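# Three arms carry a ball on a roped ring between stands

## Task

Use the three arms to transfer the ball from the stand it sits on to the second stand, which stands in the gap between the benches beyond every gripper's reach. The ball rests on a ring lying on the first stand's collar, and a rope leads from that ring to a metal block on each arm's own bench. The ring must finish lying on the second stand's collar with the ball on it. A tipped or jerked ring lets the ball roll off. The task fails if the ball or the ring ever drops more than slightly below the collar of the lower of the two stands, including while it hangs on the ropes. Bases in the scene frame (metres, heading in degrees counter-clockwise from +x): arm1 x=-0.18 y=+1.40 z=+1.02 heading -89; arm2 x=-1.19 y=-0.74 z=+0.97 heading +32; arm3 x=+1.21 y=-0.72 z=+0.99 heading +149. At the end every gripper must have released and the arms must be moved away; the result only counts if it stays in place without any robot holding it. Nothing may be knocked out of the work area or onto the floor.

## Robot and tools

Robots: arm1, arm2 and arm3 are identical i2rt Big YAM arms, each with six revolute joints, a two-finger gripper and a wrist camera. Each hand reaches roughly 1.0 m from its joint-1 axis. The ball cannot be reached directly; it must be moved by pulling the three ropes, each tied to a metal block on an arm's bench, so that tension shifts the ring smoothly from one stand collar to the other. Pull gently and keep the ring level and high.

Frame: one scene frame for everything, origin on the floor, +z up. Arm bases and headings are listed in the task. The hand point is the midpoint between the fingertips; the hand's z axis runs along the fingers and the fingers close along its y axis. Joint angles are not poses in the scene frame; any hand position you reason about derives from the real base pose, which is never printed.

execute_actions(actions, cameras): actions is a list holding exactly one action object, or empty (then nothing moves and you just get state and images). The action object has optional keys "arm1", "arm2", "arm3"; under each sits "joints", a dict of absolute targets by name. Each arm has its own dict; they are not one combined list. Names, units and ranges: joint1_rad -2.879 to 2.879 (rotation about the base, positive counter-clockwise from above, 0 points along the base heading); joint2_rad 0 to 3.141 (shoulder; 0 = upper arm pointing back about level, increasing lifts it up and over forward); joint3_rad 0 to 3.019 (elbow; 0 = folded, increasing opens); joint4_rad -1.692 to 1.57 (hand pitch, positive tips fingers up); joint5_rad -1.57 to 1.57 (hand yaw, positive to the arm's right); joint6_rad -2.094 to 2.094 (hand roll, positive clockwise viewed from behind the hand); gripper_m 0 to 0.093 metres of fingertip gap. Done-tolerances: ±0.045, ±0.14, ±0.09, ±0.055, ±0.03, ±0.035 rad and ±0.003 m. All targets are absolute, not offsets. All commanded motions start at once and may finish at different times; joints move at different speeds, so the hand can sweep a wide path. One action lasts at most 15 s. Omitted joints or arms may keep pushing toward earlier targets. Unknown keys or out-of-range numbers reject the whole call. cameras is a list from arm1_cam_wrist, arm2_cam_wrist, arm3_cam_wrist, cam_low, cam_top or "all"; omitted/null/["all"] gives all, [] gives none; the "pictures" line lists image order. Example: {"arm1": {"joints": {"gripper_m": 0.05}}, "arm2": {"joints": {"joint1_rad": 0.3}}}.

wait(seconds): 0 to 10 s with no new command; returns state and images like an empty action. zoom_image(camera, region): enlarges [x0, y0, x1, y1] pixels (top-left origin, at most 504x504) of that camera's latest full image. finished_scene(scene): closes the numbered scene after the last command has been held; irreversible, reports success and gives the next task. Replying without a tool call ends everything.

Result lines: joint_positions and joint torques (arm joints in order, no gripper; torques are total drive output with per-arm offset, scale and noise, nonzero even unloaded, so treat contact inferences cautiously). joint_status tells how each joint of the last accepted action ended: reached; "off_target" (resting short, maybe still pushing); "contact_stop" or "time_out" (target dropped, holds where it stopped, except a timed-out joint may retain a target no farther than 0.375, 0.375, 0.113, 0.225, 0.075, 0.3 rad for joints 1-6 and keep pushing, listed in on_its_own); "not_followed" after a "joint command not followed" line with a cause, meaning a self/inter-arm collision check withheld that arm's joints (its gripper target still runs) and may retry them on later actions. on_its_own lists what moves without this call's command; "held at" is the held target, not the position. To relieve a pushing joint, command its reported position. Tiny target changes may not move a joint. Joints carrying load sag.

Hazards: arms do not stop on contact and can press hard. Hard squeezing between two arms fails and halts the run; the collision check ignores fingers, gripper housings and wrist cameras and can be late, so keep arms well apart. Sustained pushing or load heats motors: MOTOR HOT warns at 85 °C; at 100 °C an OVER-TEMPERATURE FAULT drops that arm and its gripper, joint_status shows "limit_stop_at_motor_heat", and you must resend targets. Heat partly carries over between scenes. The world keeps running while you think, holding the last command. Objects may get brief random pushes. Avoid drops, jerks, slams and anything falling to the floor. Fewer seconds of robot motion is better.

Cameras: cam_low and cam_top are fixed in the room; wrist cameras are fisheye. Calibration K, distortion and T_world_to_cam (scene frame to camera) are given for each; fixed cameras may be off by up to about 2.3 degrees and 9 mm, and wrist camera poses inherit joint reading errors. Results list cameras whose numbers changed.

Each tool is called after "Request:" by a JSON object that holds its "fn" and its "kwargs".

## Session

Request:
{"fn": "execute_actions", "kwargs": {"actions": []}}

Scene clock: 0.00 s.
Joint torques (N m, as the arm reports them, + toward a larger angle): no reading
arm1.joint_positions: joint1_rad=+0.782 joint2_rad=+0.538 joint3_rad=+1.573 joint4_rad=-1.481 joint5_rad=+0.187 joint6_rad=+0.591 gripper_m=+0.094
arm1.joint_status: not commanded
arm1.hand: x=-0.0906 y=+1.2730 z=+1.6281 quat_wxyz=(-0.517, -0.570, -0.626, +0.126) (m; scene frame)
arm2.joint_positions: joint1_rad=+0.697 joint2_rad=+0.580 joint3_rad=+1.398 joint4_rad=-1.253 joint5_rad=-0.133 joint6_rad=+0.117 gripper_m=+0.094
arm2.joint_status: not commanded
arm2.hand: x=-1.1412 y=-0.5334 z=+1.5412 quat_wxyz=(-0.386, +0.480, -0.686, -0.388) (m; scene frame)
arm3.joint_positions: joint1_rad=-0.700 joint2_rad=+0.570 joint3_rad=+1.374 joint4_rad=-1.150 joint5_rad=+0.013 joint6_rad=+0.696 gripper_m=+0.095
arm3.joint_status: not commanded
arm3.hand: x=+1.1283 y=-0.4912 z=+1.5686 quat_wxyz=(-0.158, +0.464, -0.676, -0.551) (m; scene frame)
pictures: arm1_cam_wrist, arm2_cam_wrist, arm3_cam_wrist, cam_low, cam_top
Images, in order (width x height): arm1_cam_wrist 616x616, arm2_cam_wrist 616x616, arm3_cam_wrist 616x616, cam_low 504x504, cam_top 504x504.

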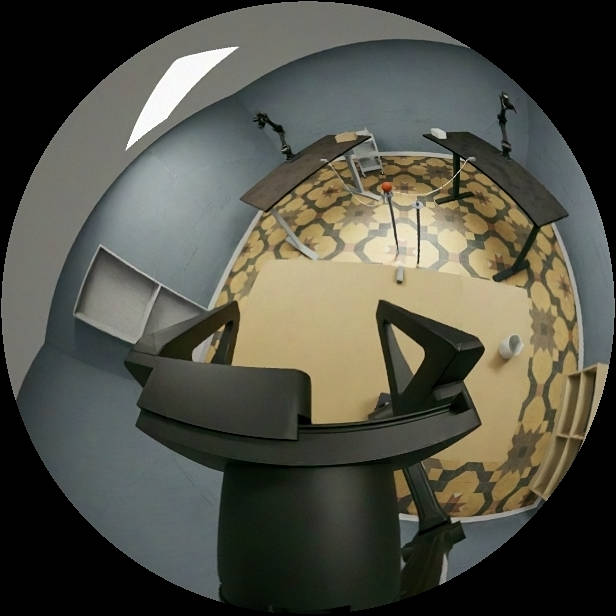

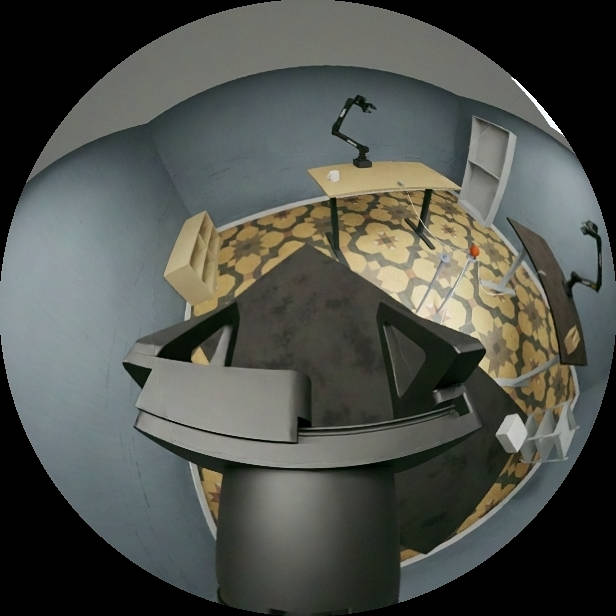

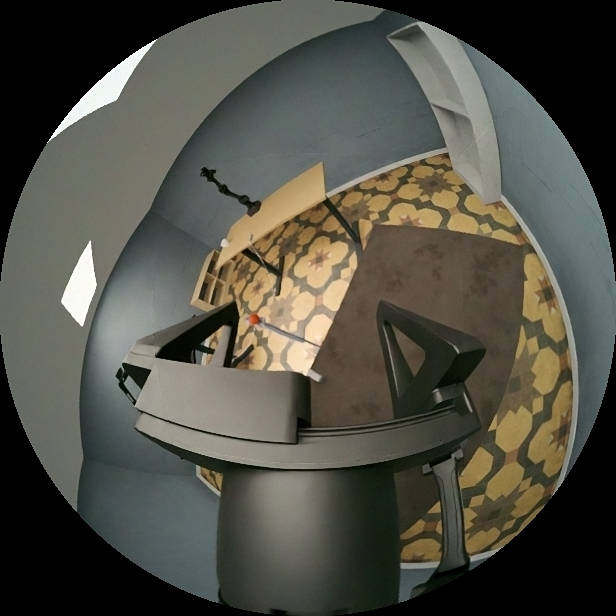

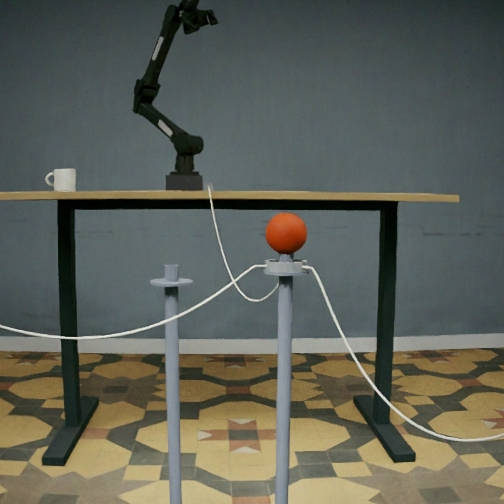

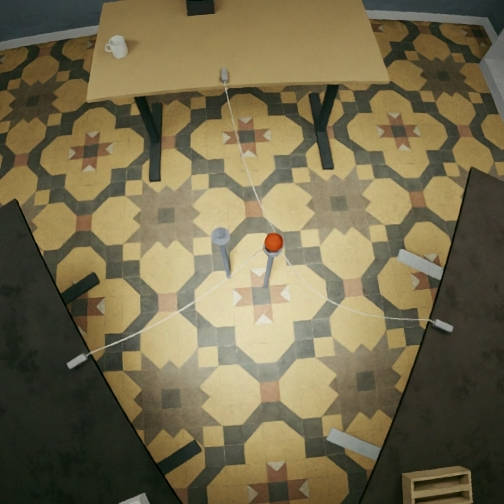

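Request:
{"fn": "execute_actions", "kwargs": {"actions": [{"arm1":{"joints":{"joint1_rad":0.108,"joint2_rad":1.7,"joint3_rad":1.7,"joint4_rad":-1.57,"joint5_rad":0,"joint6_rad":0}},"arm2":{"joints":{"joint1_rad":-0.02,"joint2_rad":1.8,"joint3_rad":1.6,"joint4_rad":-1.37,"joint5_rad":0,"joint6_rad":0}},"arm3":{"joints":{"joint1_rad":0.01,"joint2_rad":2.0,"joint3_rad":1.9,"joint4_rad":-1.47,"joint5_rad":0,"joint6_rad":0}}}]}}

Scene clock: 32.07 s.
Joint torques (N m, as the arm reports them, + toward a larger angle): arm1=[ -1.37 -18.74  10.45   0.08  -0.09  -0.16] | arm2=[  2.08 -16.51   8.98   0.44  -0.01  -0.06] | arm3=[ -1.22 -20.84  10.45   0.04  -0.17  -0.16]
arm1.joint_positions: joint1_rad=+0.102 joint2_rad=+1.708 joint3_rad=+1.681 joint4_rad=-1.555 joint5_rad=+0.001 joint6_rad=+0.012 gripper_m=+0.094
arm1.joint_status: all done
arm1.hand: x=-0.1129 y=+0.8841 z=+1.2593 quat_wxyz=(+0.010, -0.667, -0.745, -0.003) (m; scene frame)
arm2.joint_positions: joint1_rad=-0.026 joint2_rad=+1.803 joint3_rad=+1.586 joint4_rad=-1.355 joint5_rad=-0.001 joint6_rad=+0.011 gripper_m=+0.094
arm2.joint_status: all done
arm2.hand: x=-0.7163 y=-0.4709 z=+1.1280 quat_wxyz=(-0.003, +0.256, -0.967, -0.008) (m; scene frame)
arm3.joint_positions: joint1_rad=+0.016 joint2_rad=+2.027 joint3_rad=+1.876 joint4_rad=-1.458 joint5_rad=+0.003 joint6_rad=+0.008 gripper_m=+0.095
arm3.joint_status: all done
arm3.hand: x=+0.6688 y=-0.4091 z=+1.1206 quat_wxyz=(+0.004, +0.965, -0.260, +0.021) (m; scene frame)
pictures: arm1_cam_wrist, arm2_cam_wrist, arm3_cam_wrist, cam_low, cam_top
camera_calibration (this result's frames):
arm1_cam_wrist: T_world_to_cam=[[-0.993878, -0.110397, 0.00429662, -0.0187017], [-0.0860813, 0.798173, 0.596247, -1.457], [-0.0692536, 0.592227, -0.802789, 0.603445], [0, 0, 0, 1]] pos_world=[-0.102217, 0.803497, 1.35325]
arm2_cam_wrist: T_world_to_cam=[[0.495716, -0.868344, -0.0156345, -0.0381736], [-0.70612, -0.413456, 0.574847, -1.34464], [-0.505629, -0.273921, -0.818111, 0.55725], [0, 0, 0, 1]] pos_world=[-0.648788, -0.436453, 1.22826]
arm3_cam_wrist: T_world_to_cam=[[0.49671, 0.867912, -0.00287549, 0.0253674], [0.68615, -0.390653, 0.613668, -1.30204], [0.531486, -0.306788, -0.789559, 0.52731], [0, 0, 0, 1]] pos_world=[0.600538, -0.368891, 1.21544]
Images, in order (width x height): arm1_cam_wrist 616x616, arm2_cam_wrist 616x616, arm3_cam_wrist 616x616, cam_low 504x504, cam_top 504x504.

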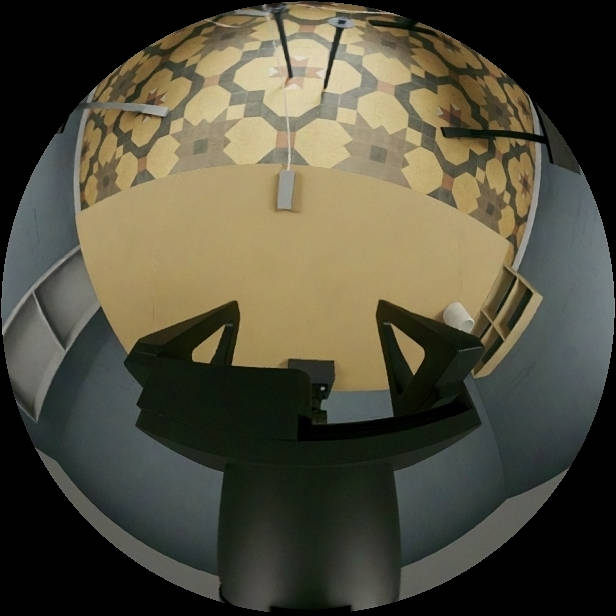

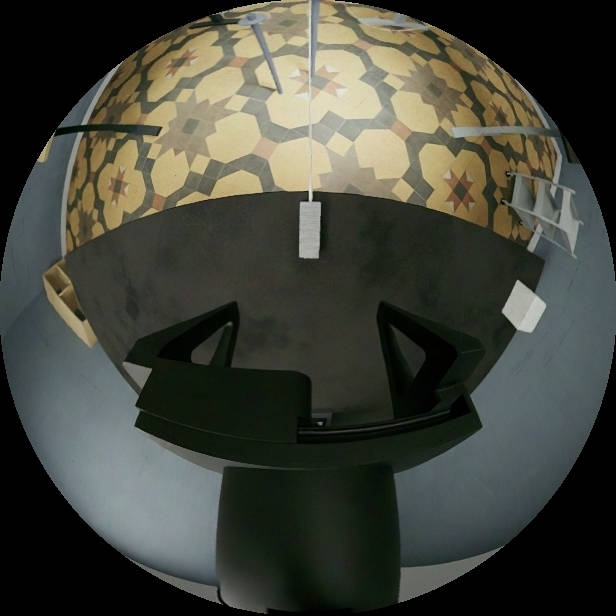

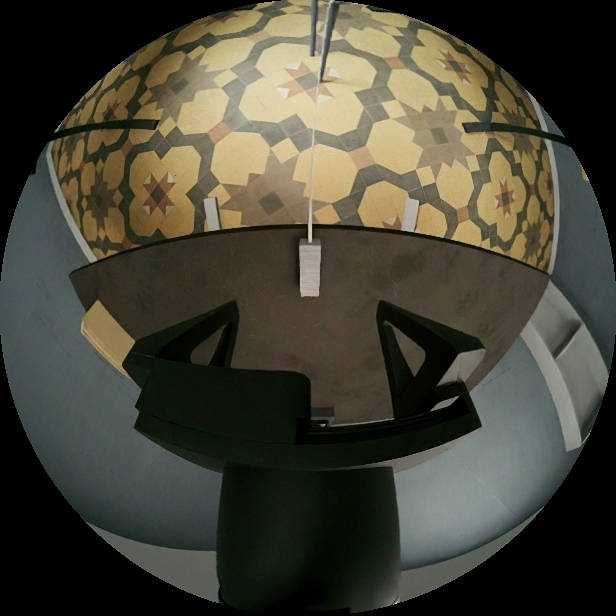

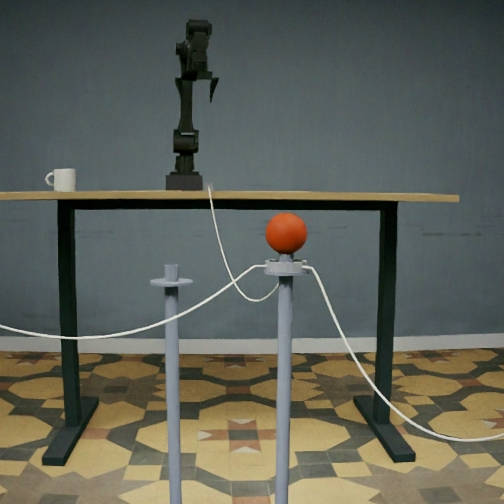

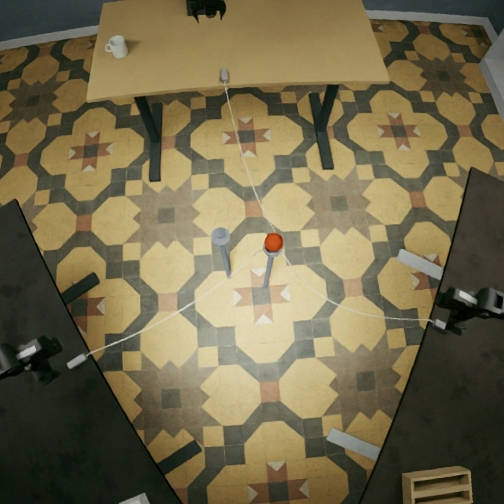

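Request:
{"fn": "execute_actions", "kwargs": {"actions": [{"arm1":{"joints":{"joint1_rad":0.155,"joint2_rad":1.99,"joint3_rad":1.56,"joint4_rad":-1.125}},"arm2":{"joints":{"joint2_rad":1.945,"joint3_rad":1.49,"joint4_rad":-1.1}},"arm3":{"joints":{"joint2_rad":2.01,"joint3_rad":1.665,"joint4_rad":-1.2}}}]}}

Scene clock: 55.23 s.
Joint torques (N m, as the arm reports them, + toward a larger angle): arm1=[ -2.02 -24.53   9.67   1.32  -0.08  -0.15] | arm2=[  1.86 -18.75   7.76   1.8    0.    -0.06] | arm3=[ -1.13 -19.05   8.69   1.09  -0.19  -0.18]
arm1.joint_positions: joint1_rad=+0.158 joint2_rad=+2.018 joint3_rad=+1.538 joint4_rad=-1.141 joint5_rad=+0.001 joint6_rad=+0.011 gripper_m=+0.094
arm1.joint_status: all done
arm1.hand: x=-0.0768 y=+0.8378 z=+1.0388 quat_wxyz=(+0.026, -0.646, -0.763, -0.016) (m; scene frame)
arm2.joint_positions: joint1_rad=-0.026 joint2_rad=+1.960 joint3_rad=+1.483 joint4_rad=-1.117 joint5_rad=-0.001 joint6_rad=+0.011 gripper_m=+0.094
arm2.joint_status: all done
arm2.hand: x=-0.7038 y=-0.4619 z=+1.0065 quat_wxyz=(+0.008, +0.256, -0.967, -0.005) (m; scene frame)
arm3.joint_positions: joint1_rad=+0.016 joint2_rad=+2.019 joint3_rad=+1.659 joint4_rad=-1.214 joint5_rad=+0.003 joint6_rad=+0.008 gripper_m=+0.095
arm3.joint_status: all done
arm3.hand: x=+0.6812 y=-0.4162 z=+1.0458 quat_wxyz=(+0.000, +0.966, -0.260, +0.004) (m; scene frame)
pictures: arm1_cam_wrist, arm2_cam_wrist, arm3_cam_wrist, cam_low, cam_top
camera_calibration (this result's frames):
arm1_cam_wrist: T_world_to_cam=[[-0.986152, -0.165789, 0.00426818, 0.0600085], [-0.12634, 0.767679, 0.628257, -1.29623], [-0.107434, 0.619018, -0.777994, 0.405127], [0, 0, 0, 1]] pos_world=[-0.0610648, 0.75426, 1.1293]
arm2_cam_wrist: T_world_to_cam=[[0.495657, -0.868382, -0.0153904, -0.0387026], [-0.694662, -0.407012, 0.593115, -1.26964], [-0.521315, -0.283291, -0.80497, 0.43808], [0, 0, 0, 1]] pos_world=[-0.63441, -0.426264, 1.10509]
arm3_cam_wrist: T_world_to_cam=[[0.496646, 0.867948, -0.00292094, 0.0253042], [0.704806, -0.401327, 0.584966, -1.2545], [0.506548, -0.29258, -0.811052, 0.504846], [0, 0, 0, 1]] pos_world=[0.615883, -0.377719, 1.14337]
Images, in order (width x height): arm1_cam_wrist 616x616, arm2_cam_wrist 616x616, arm3_cam_wrist 616x616, cam_low 504x504, cam_top 504x504.

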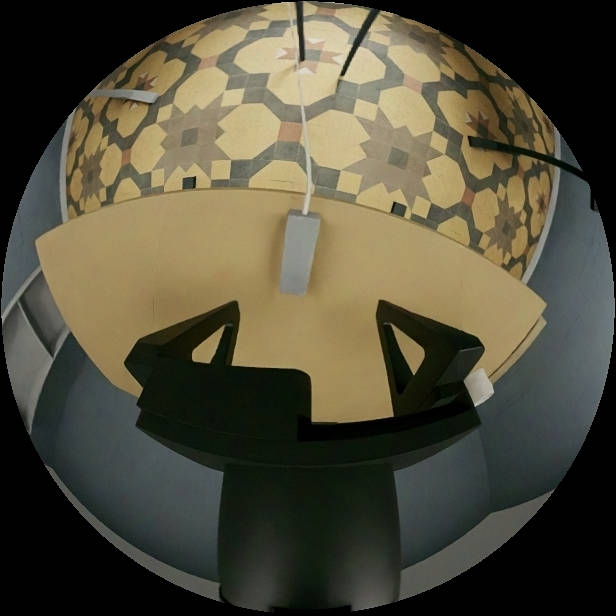

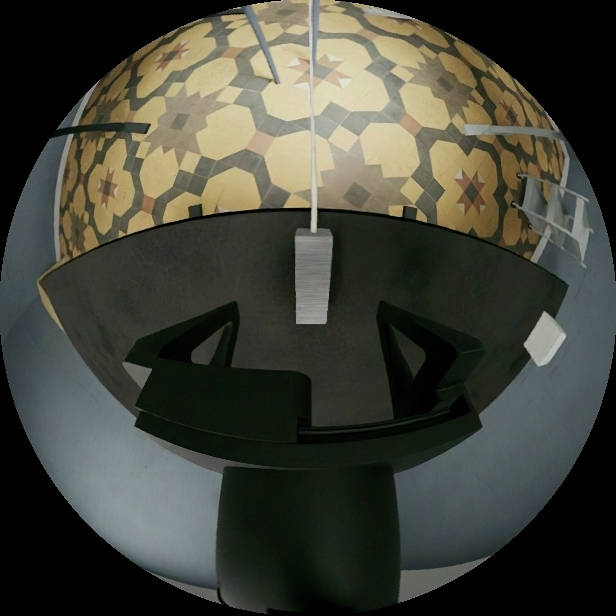

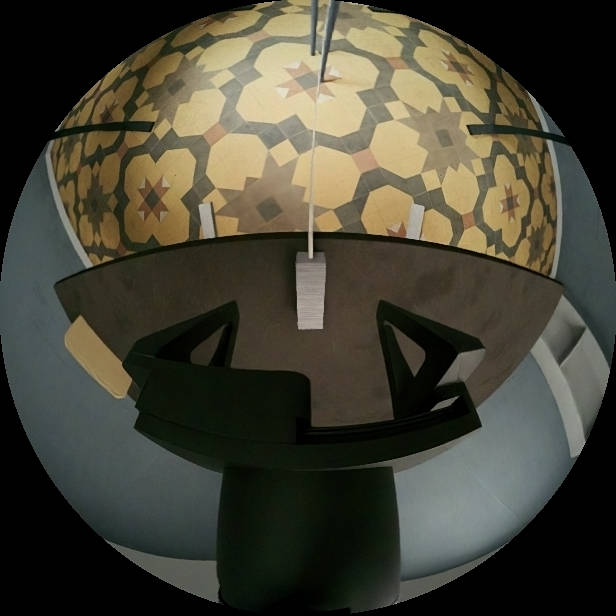

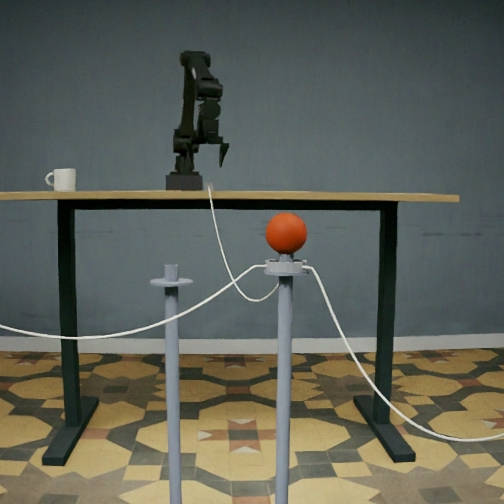

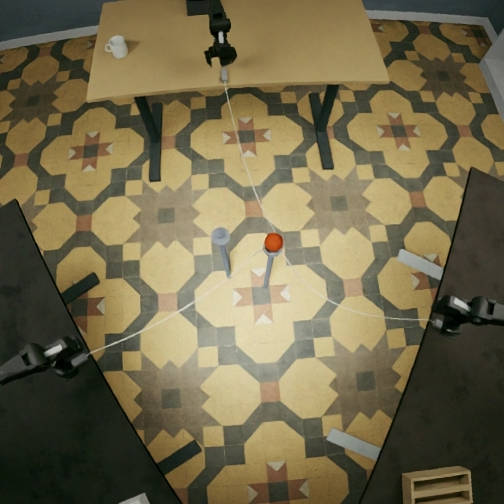

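Request:
{"fn": "execute_actions", "kwargs": {"actions": [{"arm1":{"joints":{"joint1_rad":0.172,"joint2_rad":2.105,"joint3_rad":1.51,"joint4_rad":-0.93,"joint6_rad":0.1}},"arm2":{"joints":{"joint2_rad":2.02,"joint3_rad":1.37,"joint4_rad":-0.885}},"arm3":{"joints":{"joint2_rad":2.055,"joint3_rad":1.44,"joint4_rad":-0.92}}}], "cameras": ["arm1_cam_wrist","arm2_cam_wrist","arm3_cam_wrist","cam_low"]}}

Scene clock: 80.33 s.
Joint torques (N m, as the arm reports them, + toward a larger angle): arm1=[ -1.24 -22.85   7.86   1.49  -0.08   0.04] | arm2=[  1.43 -15.2    6.57   1.95  -0.11  -0.07] | arm3=[ -1.41 -15.89   6.14   1.23  -0.18  -0.16]
arm1.joint_positions: joint1_rad=+0.165 joint2_rad=+2.111 joint3_rad=+1.504 joint4_rad=-0.947 joint5_rad=+0.001 joint6_rad=+0.088 gripper_m=+0.094
arm1.joint_status: all done
arm1.hand: x=-0.0701 y=+0.8196 z=+0.9743 quat_wxyz=(-0.001, -0.672, -0.741, +0.005) (m; scene frame)
arm2.joint_positions: joint1_rad=-0.022 joint2_rad=+1.991 joint3_rad=+1.376 joint4_rad=-0.903 joint5_rad=+0.001 joint6_rad=+0.011 gripper_m=+0.094
arm2.joint_status: all done
arm2.hand: x=-0.7034 y=-0.4588 z=+0.9557 quat_wxyz=(-0.029, +0.258, -0.966, -0.014) (m; scene frame)
arm3.joint_positions: joint1_rad=+0.016 joint2_rad=+2.034 joint3_rad=+1.456 joint4_rad=-0.937 joint5_rad=+0.003 joint6_rad=+0.007 gripper_m=+0.095
arm3.joint_status: all done
arm3.hand: x=+0.6974 y=-0.4253 z=+0.9688 quat_wxyz=(-0.008, +0.965, -0.260, -0.025) (m; scene frame)
pictures: arm1_cam_wrist, arm2_cam_wrist, arm3_cam_wrist, cam_low
camera_calibration (this result's frames):
arm1_cam_wrist: T_world_to_cam=[[-0.995296, -0.0968436, 0.00282853, 0.00812061], [-0.0776698, 0.81501, 0.574217, -1.22366], [-0.0579146, 0.571296, -0.818698, 0.449206], [0, 0, 0, 1]] pos_world=[-0.0609436, 0.741454, 1.07039]
arm2_cam_wrist: T_world_to_cam=[[0.499075, -0.866447, -0.0138871, -0.0352219], [-0.731122, -0.429622, 0.529987, -1.21361], [-0.465172, -0.25435, -0.847892, 0.492067], [0, 0, 0, 1]] pos_world=[-0.640822, -0.426754, 1.05993]
arm3_cam_wrist: T_world_to_cam=[[0.495878, 0.868388, -0.00292921, 0.0256311], [0.734056, -0.417363, 0.535696, -1.20398], [0.463969, -0.26779, -0.844406, 0.504064], [0, 0, 0, 1]] pos_world=[0.637209, -0.389771, 1.07068]
Images, in order (width x height): arm1_cam_wrist 616x616, arm2_cam_wrist 616x616, arm3_cam_wrist 616x616, cam_low 504x504.

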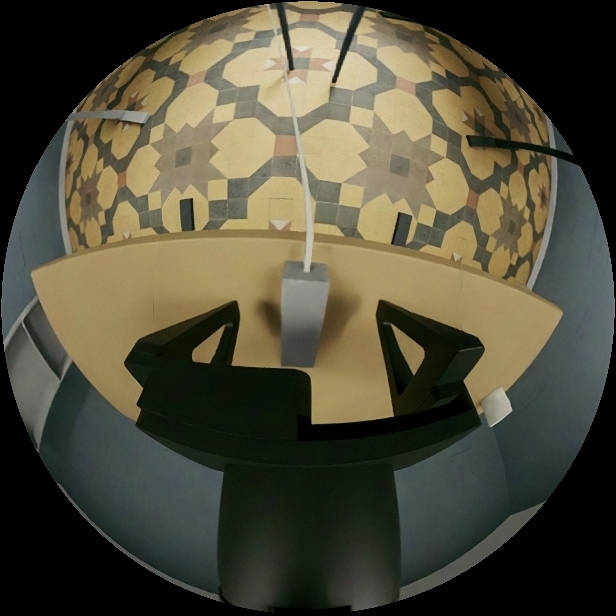

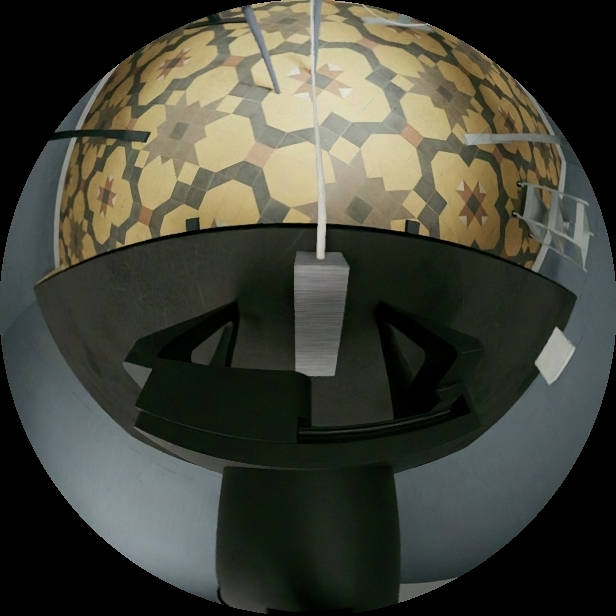

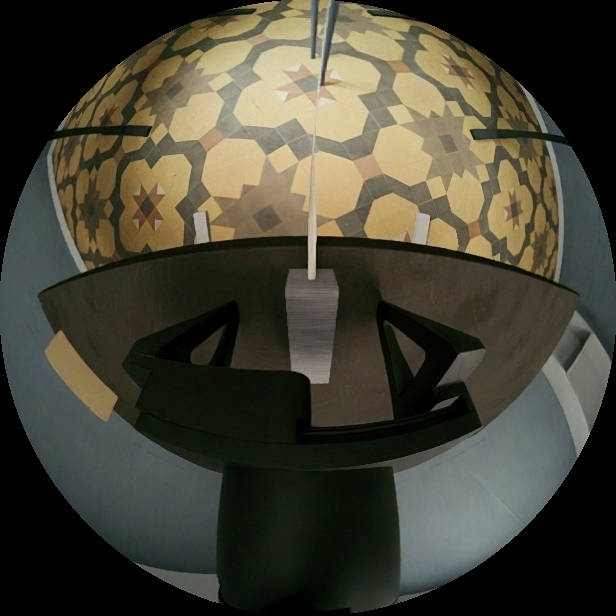

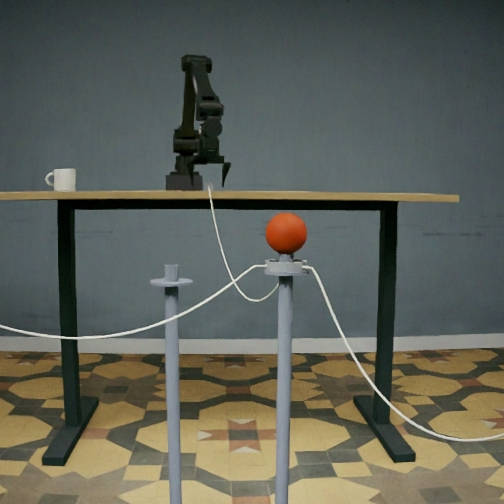

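Request:
{"fn": "execute_actions", "kwargs": {"actions": [{"arm1":{"joints":{"joint3_rad":1.485}},"arm2":{"joints":{"joint2_rad":2.06}},"arm3":{"joints":{"joint2_rad":2.095}}}], "cameras": []}}

Request:
{"fn": "execute_actions", "kwargs": {"actions": [{"arm1":{"joints":{"gripper_m":0.01}},"arm2":{"joints":{"gripper_m":0.01}},"arm3":{"joints":{"gripper_m":0.01}}}]}}

Request:
{"fn": "zoom_image", "kwargs": {"camera": "cam_low", "region": [130,190,340,320]}}

Scene clock: 90.93 s.
Joint torques (N m, as the arm reports them, + toward a larger angle): arm1=[ -1.21 -22.5    7.25   1.38  -0.08   0.06] | arm2=[  1.62 -12.73   6.56   1.9   -0.1   -0.05] | arm3=[ -0.91 -12.93   6.22   1.25  -0.17  -0.18]
arm1.joint_positions: joint1_rad=+0.165 joint2_rad=+2.111 joint3_rad=+1.486 joint4_rad=-0.945 joint5_rad=+0.001 joint6_rad=+0.088 gripper_m=+0.094
arm1.joint_status: all done
arm1.hand: x=-0.0716 y=+0.8275 z=+0.9688 quat_wxyz=(+0.006, -0.672, -0.740, +0.001) (m; scene frame)
arm2.joint_positions: joint1_rad=-0.022 joint2_rad=+1.993 joint3_rad=+1.376 joint4_rad=-0.903 joint5_rad=+0.001 joint6_rad=+0.011 gripper_m=+0.094
arm2.joint_status: all done
arm2.hand: x=-0.7036 y=-0.4589 z=+0.9547 quat_wxyz=(-0.028, +0.258, -0.966, -0.014) (m; scene frame)
arm3.joint_positions: joint1_rad=+0.016 joint2_rad=+2.034 joint3_rad=+1.456 joint4_rad=-0.937 joint5_rad=+0.003 joint6_rad=+0.007 gripper_m=+0.095
arm3.joint_status: all done
arm3.hand: x=+0.6975 y=-0.4254 z=+0.9683 quat_wxyz=(-0.008, +0.965, -0.260, -0.025) (m; scene frame)
pictures: none
No camera images: the call's "cameras" was empty. Leave "cameras" out to get every camera's image.

Scene clock: 91.63 s.
Joint torques (N m, as the arm reports them, + toward a larger angle): arm1=[ -1.24 -22.73   7.24   1.38  -0.05   0.04] | arm2=[  1.67 -12.8    6.55   1.73  -0.09  -0.06] | arm3=[ -0.9  -13.12   6.12   1.11  -0.23  -0.17]
arm1.joint_positions: joint1_rad=+0.165 joint2_rad=+2.111 joint3_rad=+1.486 joint4_rad=-0.945 joint5_rad=+0.000 joint6_rad=+0.089 gripper_m=+0.025
arm1.joint_status: gripper_m off_target (ended at +0.025, target +0.010)
arm1.hand: x=-0.0711 y=+0.8275 z=+0.9688 quat_wxyz=(+0.006, -0.672, -0.740, +0.000) (m; scene frame)
arm2.joint_positions: joint1_rad=-0.022 joint2_rad=+1.994 joint3_rad=+1.376 joint4_rad=-0.898 joint5_rad=+0.001 joint6_rad=+0.010 gripper_m=+0.025
arm2.joint_status: gripper_m off_target (ended at +0.025, target +0.010)
arm2.hand: x=-0.7027 y=-0.4583 z=+0.9543 quat_wxyz=(-0.030, +0.258, -0.965, -0.014) (m; scene frame)
arm3.joint_positions: joint1_rad=+0.013 joint2_rad=+2.035 joint3_rad=+1.456 joint4_rad=-0.933 joint5_rad=+0.004 joint6_rad=+0.006 gripper_m=+0.025
arm3.joint_status: gripper_m off_target (ended at +0.025, target +0.010)
arm3.hand: x=+0.6977 y=-0.4229 z=+0.9680 quat_wxyz=(-0.009, +0.965, -0.261, -0.026) (m; scene frame)
pictures: arm1_cam_wrist, arm2_cam_wrist, arm3_cam_wrist, cam_low, cam_top
camera_calibration (this result's frames):
arm1_cam_wrist: T_world_to_cam=[[-0.995374, -0.096015, 0.00347865, 0.00665263], [-0.0756813, 0.805854, 0.587258, -1.23191], [-0.0591889, 0.584278, -0.809392, 0.420239], [0, 0, 0, 1]] pos_world=[-0.0617372, 0.747841, 1.06356]
arm2_cam_wrist: T_world_to_cam=[[0.500087, -0.865859, -0.0142172, -0.0338537], [-0.731598, -0.431213, 0.528034, -1.21137], [-0.463333, -0.253661, -0.849104, 0.494109], [0, 0, 0, 1]] pos_world=[-0.640372, -0.426336, 1.05872]
arm3_cam_wrist: T_world_to_cam=[[0.498246, 0.867034, -0.00173087, 0.0200342], [0.734004, -0.420736, 0.533123, -1.2017], [0.461507, -0.266897, -0.846036, 0.507544], [0, 0, 0, 1]] pos_world=[0.637837, -0.387507, 1.07009]
Images, in order (width x height): arm1_cam_wrist 616x616, arm2_cam_wrist 616x616, arm3_cam_wrist 616x616, cam_low 504x504, cam_top 504x504.

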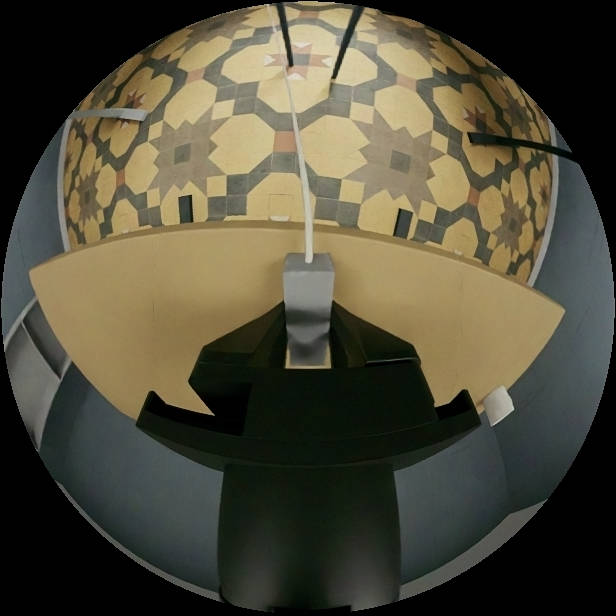

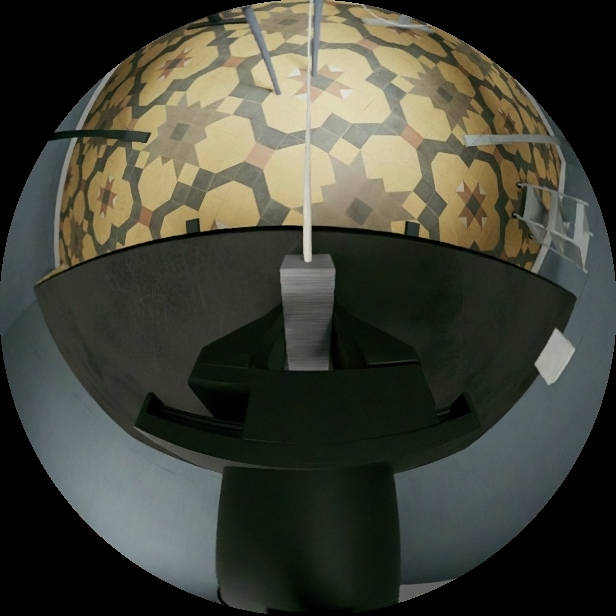

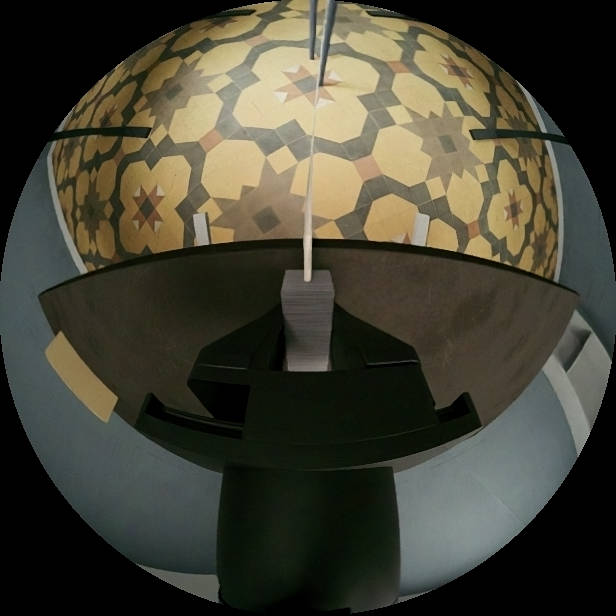

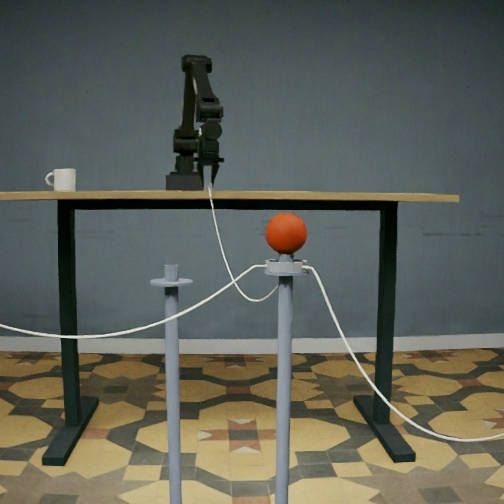

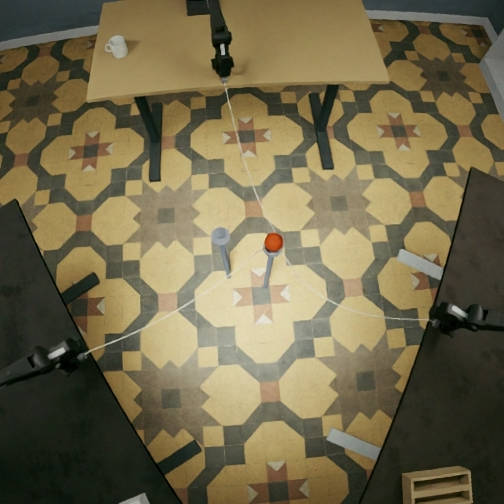

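Region (130, 190, 340, 320) of cam_low's 504x504 image, scaled by 2.400, with more detail than that image has; it fills the top 312 rows of this view, and the rest is white.

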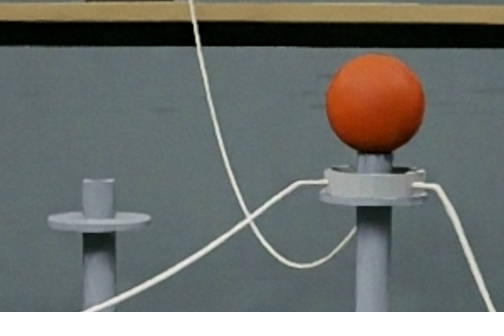

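Request:
{"fn": "execute_actions", "kwargs": {"actions": [{"arm1":{"joints":{"joint2_rad":1.85,"joint3_rad":1.55,"joint4_rad":-1.27}},"arm2":{"joints":{"joint2_rad":1.98,"joint3_rad":1.82,"joint4_rad":-1.41}},"arm3":{"joints":{"joint2_rad":1.85,"joint3_rad":1.65,"joint4_rad":-1.37}}}]}}

Scene clock: 119.07 s.
Joint torques (N m, as the arm reports them, + toward a larger angle): arm1=[ -1.27 -19.18  11.47   0.03  -0.05   0.04] | arm2=[  1.64 -18.92  11.24   0.35  -0.09  -0.05] | arm3=[ -0.96 -15.91  11.38   0.06  -0.22  -0.17]
arm1.joint_positions: joint1_rad=+0.165 joint2_rad=+1.846 joint3_rad=+1.513 joint4_rad=-1.255 joint5_rad=+0.000 joint6_rad=+0.089 gripper_m=+0.025
arm1.joint_status: all done
arm1.hand: x=-0.0767 y=+0.8636 z=+1.1239 quat_wxyz=(+0.013, -0.672, -0.740, -0.005) (m; scene frame)
arm2.joint_positions: joint1_rad=-0.022 joint2_rad=+1.984 joint3_rad=+1.778 joint4_rad=-1.394 joint5_rad=+0.001 joint6_rad=+0.010 gripper_m=+0.025
arm2.joint_status: all done
arm2.hand: x=-0.6699 y=-0.4410 z=+1.0993 quat_wxyz=(+0.011, +0.259, -0.966, -0.003) (m; scene frame)
arm3.joint_positions: joint1_rad=+0.013 joint2_rad=+1.845 joint3_rad=+1.612 joint4_rad=-1.357 joint5_rad=+0.004 joint6_rad=+0.006 gripper_m=+0.025
arm3.joint_status: all done
arm3.hand: x=+0.7229 y=-0.4373 z=+1.1264 quat_wxyz=(+0.001, +0.965, -0.261, +0.012) (m; scene frame)
pictures: arm1_cam_wrist, arm2_cam_wrist, arm3_cam_wrist, cam_low, cam_top
camera_calibration (this result's frames):
arm1_cam_wrist: T_world_to_cam=[[-0.995372, -0.0959574, 0.00507888, 0.00215671], [-0.0736085, 0.795389, 0.601613, -1.35951], [-0.0617689, 0.598455, -0.798771, 0.500021], [0, 0, 0, 1]] pos_world=[-0.0670388, 0.782303, 1.21729]
arm2_cam_wrist: T_world_to_cam=[[0.499987, -0.865929, -0.0133953, -0.0342336], [-0.689881, -0.407592, 0.598275, -1.29533], [-0.523523, -0.289889, -0.801179, 0.527755], [0, 0, 0, 1]] pos_world=[-0.600212, -0.404618, 1.19733]
arm3_cam_wrist: T_world_to_cam=[[0.498308, 0.866998, -0.00178633, 0.0201971], [0.695497, -0.398506, 0.597894, -1.34609], [0.517661, -0.299178, -0.801573, 0.521365], [0, 0, 0, 1]] pos_world=[0.656245, -0.397954, 1.22277]
Images, in order (width x height): arm1_cam_wrist 616x616, arm2_cam_wrist 616x616, arm3_cam_wrist 616x616, cam_low 504x504, cam_top 504x504.

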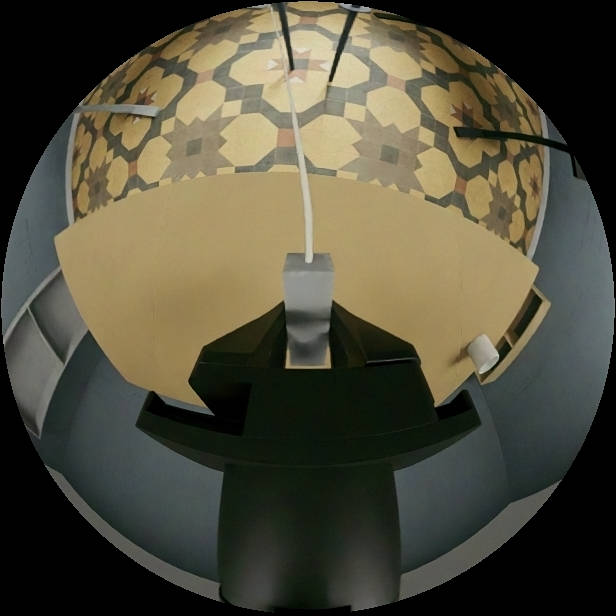

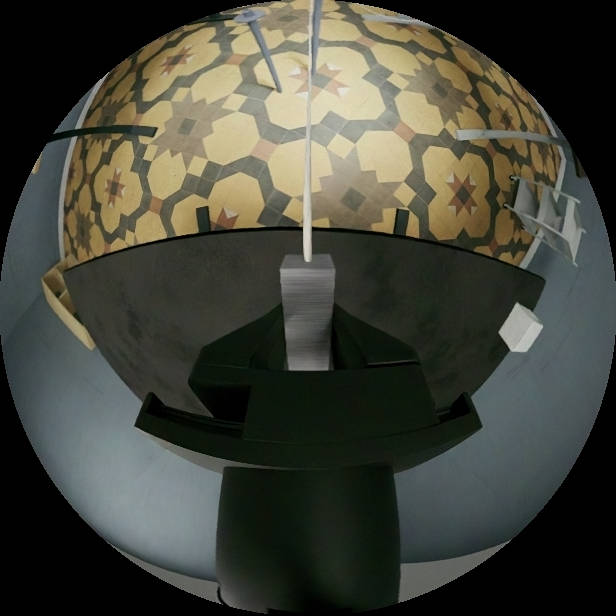

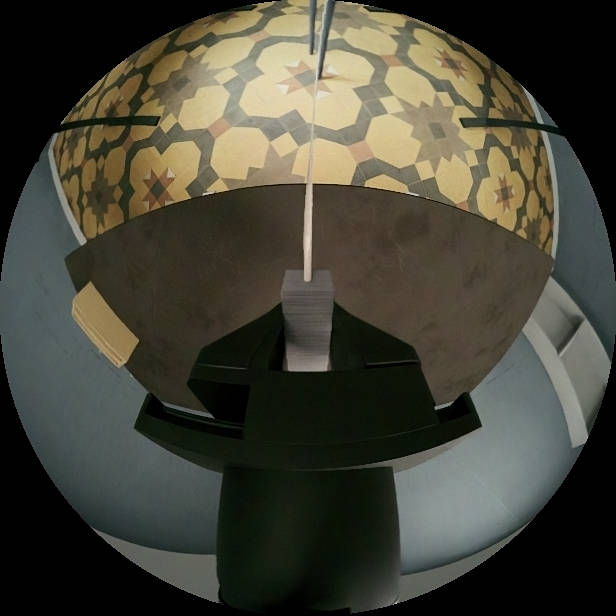

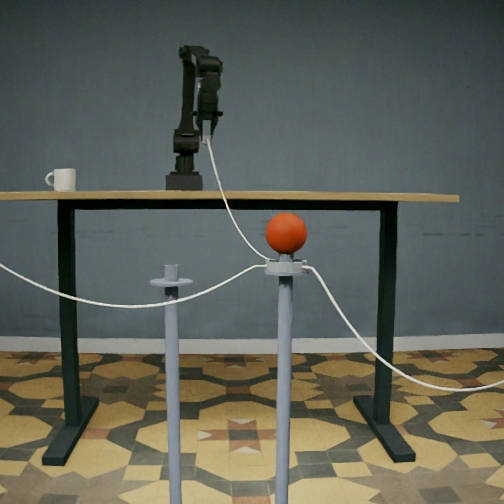

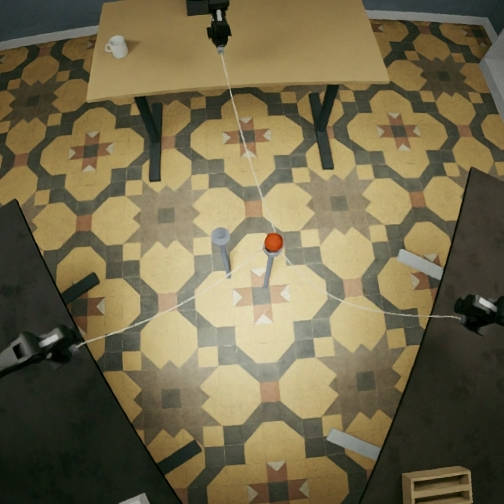

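Request:
{"fn": "execute_actions", "kwargs": {"actions": [{"arm1":{"joints":{"joint2_rad":1.755,"joint3_rad":1.615,"joint4_rad":-1.41}},"arm2":{"joints":{"joint2_rad":1.9,"joint3_rad":1.94,"joint4_rad":-1.58}},"arm3":{"joints":{"joint2_rad":1.535,"joint3_rad":1.47,"joint4_rad":-1.5}}}], "cameras": ["cam_low","cam_top"]}}

Scene clock: 136.40 s.
Joint torques (N m, as the arm reports them, + toward a larger angle): arm1=[ -1.27 -21.19  13.35  -0.1   -0.05   0.05] | arm2=[  1.46 -18.26  11.9    0.4   -0.08  -0.04] | arm3=[ -1.1  -11.76   9.96   0.18  -0.24  -0.16]
arm1.joint_positions: joint1_rad=+0.165 joint2_rad=+1.778 joint3_rad=+1.557 joint4_rad=-1.392 joint5_rad=+0.000 joint6_rad=+0.089 gripper_m=+0.025
arm1.joint_status: all done
arm1.hand: x=-0.0796 y=+0.8813 z=+1.1765 quat_wxyz=(+0.022, -0.672, -0.740, -0.012) (m; scene frame)
arm2.joint_positions: joint1_rad=-0.022 joint2_rad=+1.902 joint3_rad=+1.896 joint4_rad=-1.564 joint5_rad=+0.001 joint6_rad=+0.010 gripper_m=+0.025
arm2.joint_status: all done
arm2.hand: x=-0.6802 y=-0.4484 z=+1.1916 quat_wxyz=(-0.004, +0.259, -0.966, -0.007) (m; scene frame)
arm3.joint_positions: joint1_rad=+0.013 joint2_rad=+1.530 joint3_rad=+1.455 joint4_rad=-1.491 joint5_rad=+0.004 joint6_rad=+0.006 gripper_m=+0.025
arm3.joint_status: all done
arm3.hand: x=+0.8096 y=-0.4871 z=+1.2215 quat_wxyz=(-0.002, +0.965, -0.261, +0.000) (m; scene frame)
pictures: cam_low, cam_top
Images, in order (width x height): cam_low 504x504, cam_top 504x504.

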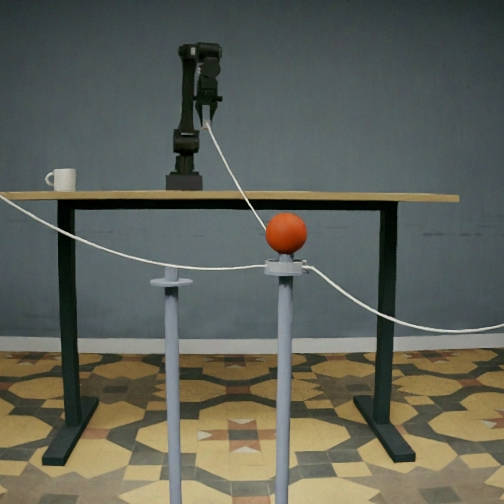

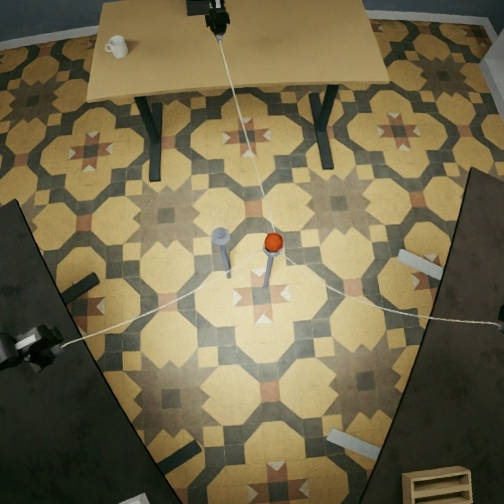

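Request:
{"fn": "execute_actions", "kwargs": {"actions": [{"arm1":{"joints":{"joint2_rad":1.78,"joint3_rad":1.58}},"arm2":{"joints":{"joint2_rad":1.8,"joint3_rad":1.82}},"arm3":{"joints":{"joint2_rad":1.335,"joint3_rad":1.35,"joint4_rad":-1.58}}}], "cameras": ["cam_low","cam_top"]}}

Scene clock: 146.60 s.
Joint torques (N m, as the arm reports them, + toward a larger angle): arm1=[ -1.28 -18.7   10.52  -0.1   -0.05   0.05] | arm2=[  1.67 -17.57   8.41   0.64  -0.1   -0.04] | arm3=[-1.09 -8.71 10.01  0.12 -0.24 -0.15]
arm1.joint_positions: joint1_rad=+0.165 joint2_rad=+1.778 joint3_rad=+1.557 joint4_rad=-1.392 joint5_rad=+0.000 joint6_rad=+0.089 gripper_m=+0.025
arm1.joint_status: all done
arm1.hand: x=-0.0796 y=+0.8813 z=+1.1765 quat_wxyz=(+0.022, -0.672, -0.740, -0.012) (m; scene frame)
arm2.joint_positions: joint1_rad=-0.022 joint2_rad=+1.822 joint3_rad=+1.821 joint4_rad=-1.568 joint5_rad=+0.001 joint6_rad=+0.010 gripper_m=+0.025
arm2.joint_status: all done
arm2.hand: x=-0.7035 y=-0.4624 z=+1.2070 quat_wxyz=(-0.004, +0.259, -0.966, -0.007) (m; scene frame)
arm3.joint_positions: joint1_rad=+0.013 joint2_rad=+1.331 joint3_rad=+1.335 joint4_rad=-1.570 joint5_rad=+0.004 joint6_rad=+0.006 gripper_m=+0.025
arm3.joint_status: all done
arm3.hand: x=+0.8749 y=-0.5247 z=+1.2547 quat_wxyz=(-0.002, +0.965, -0.261, +0.000) (m; scene frame)
pictures: cam_low, cam_top
Images, in order (width x height): cam_low 504x504, cam_top 504x504.

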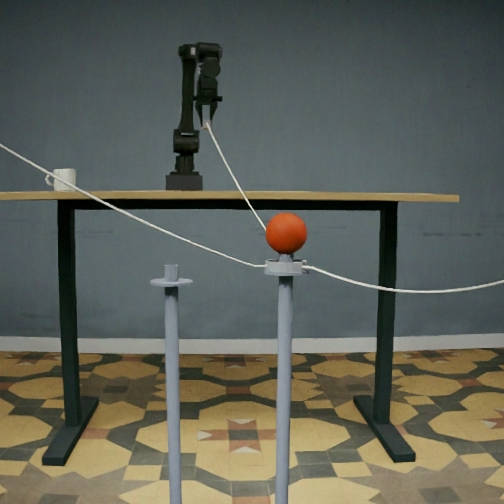

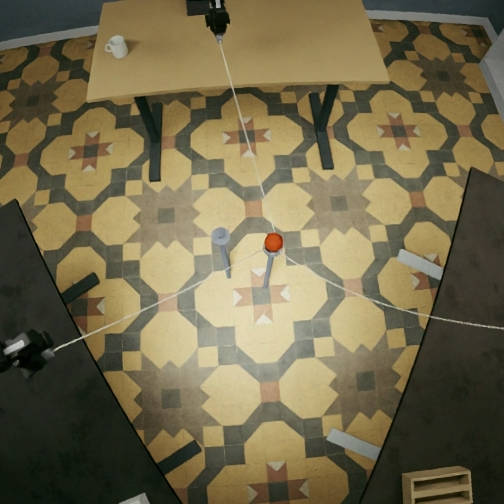

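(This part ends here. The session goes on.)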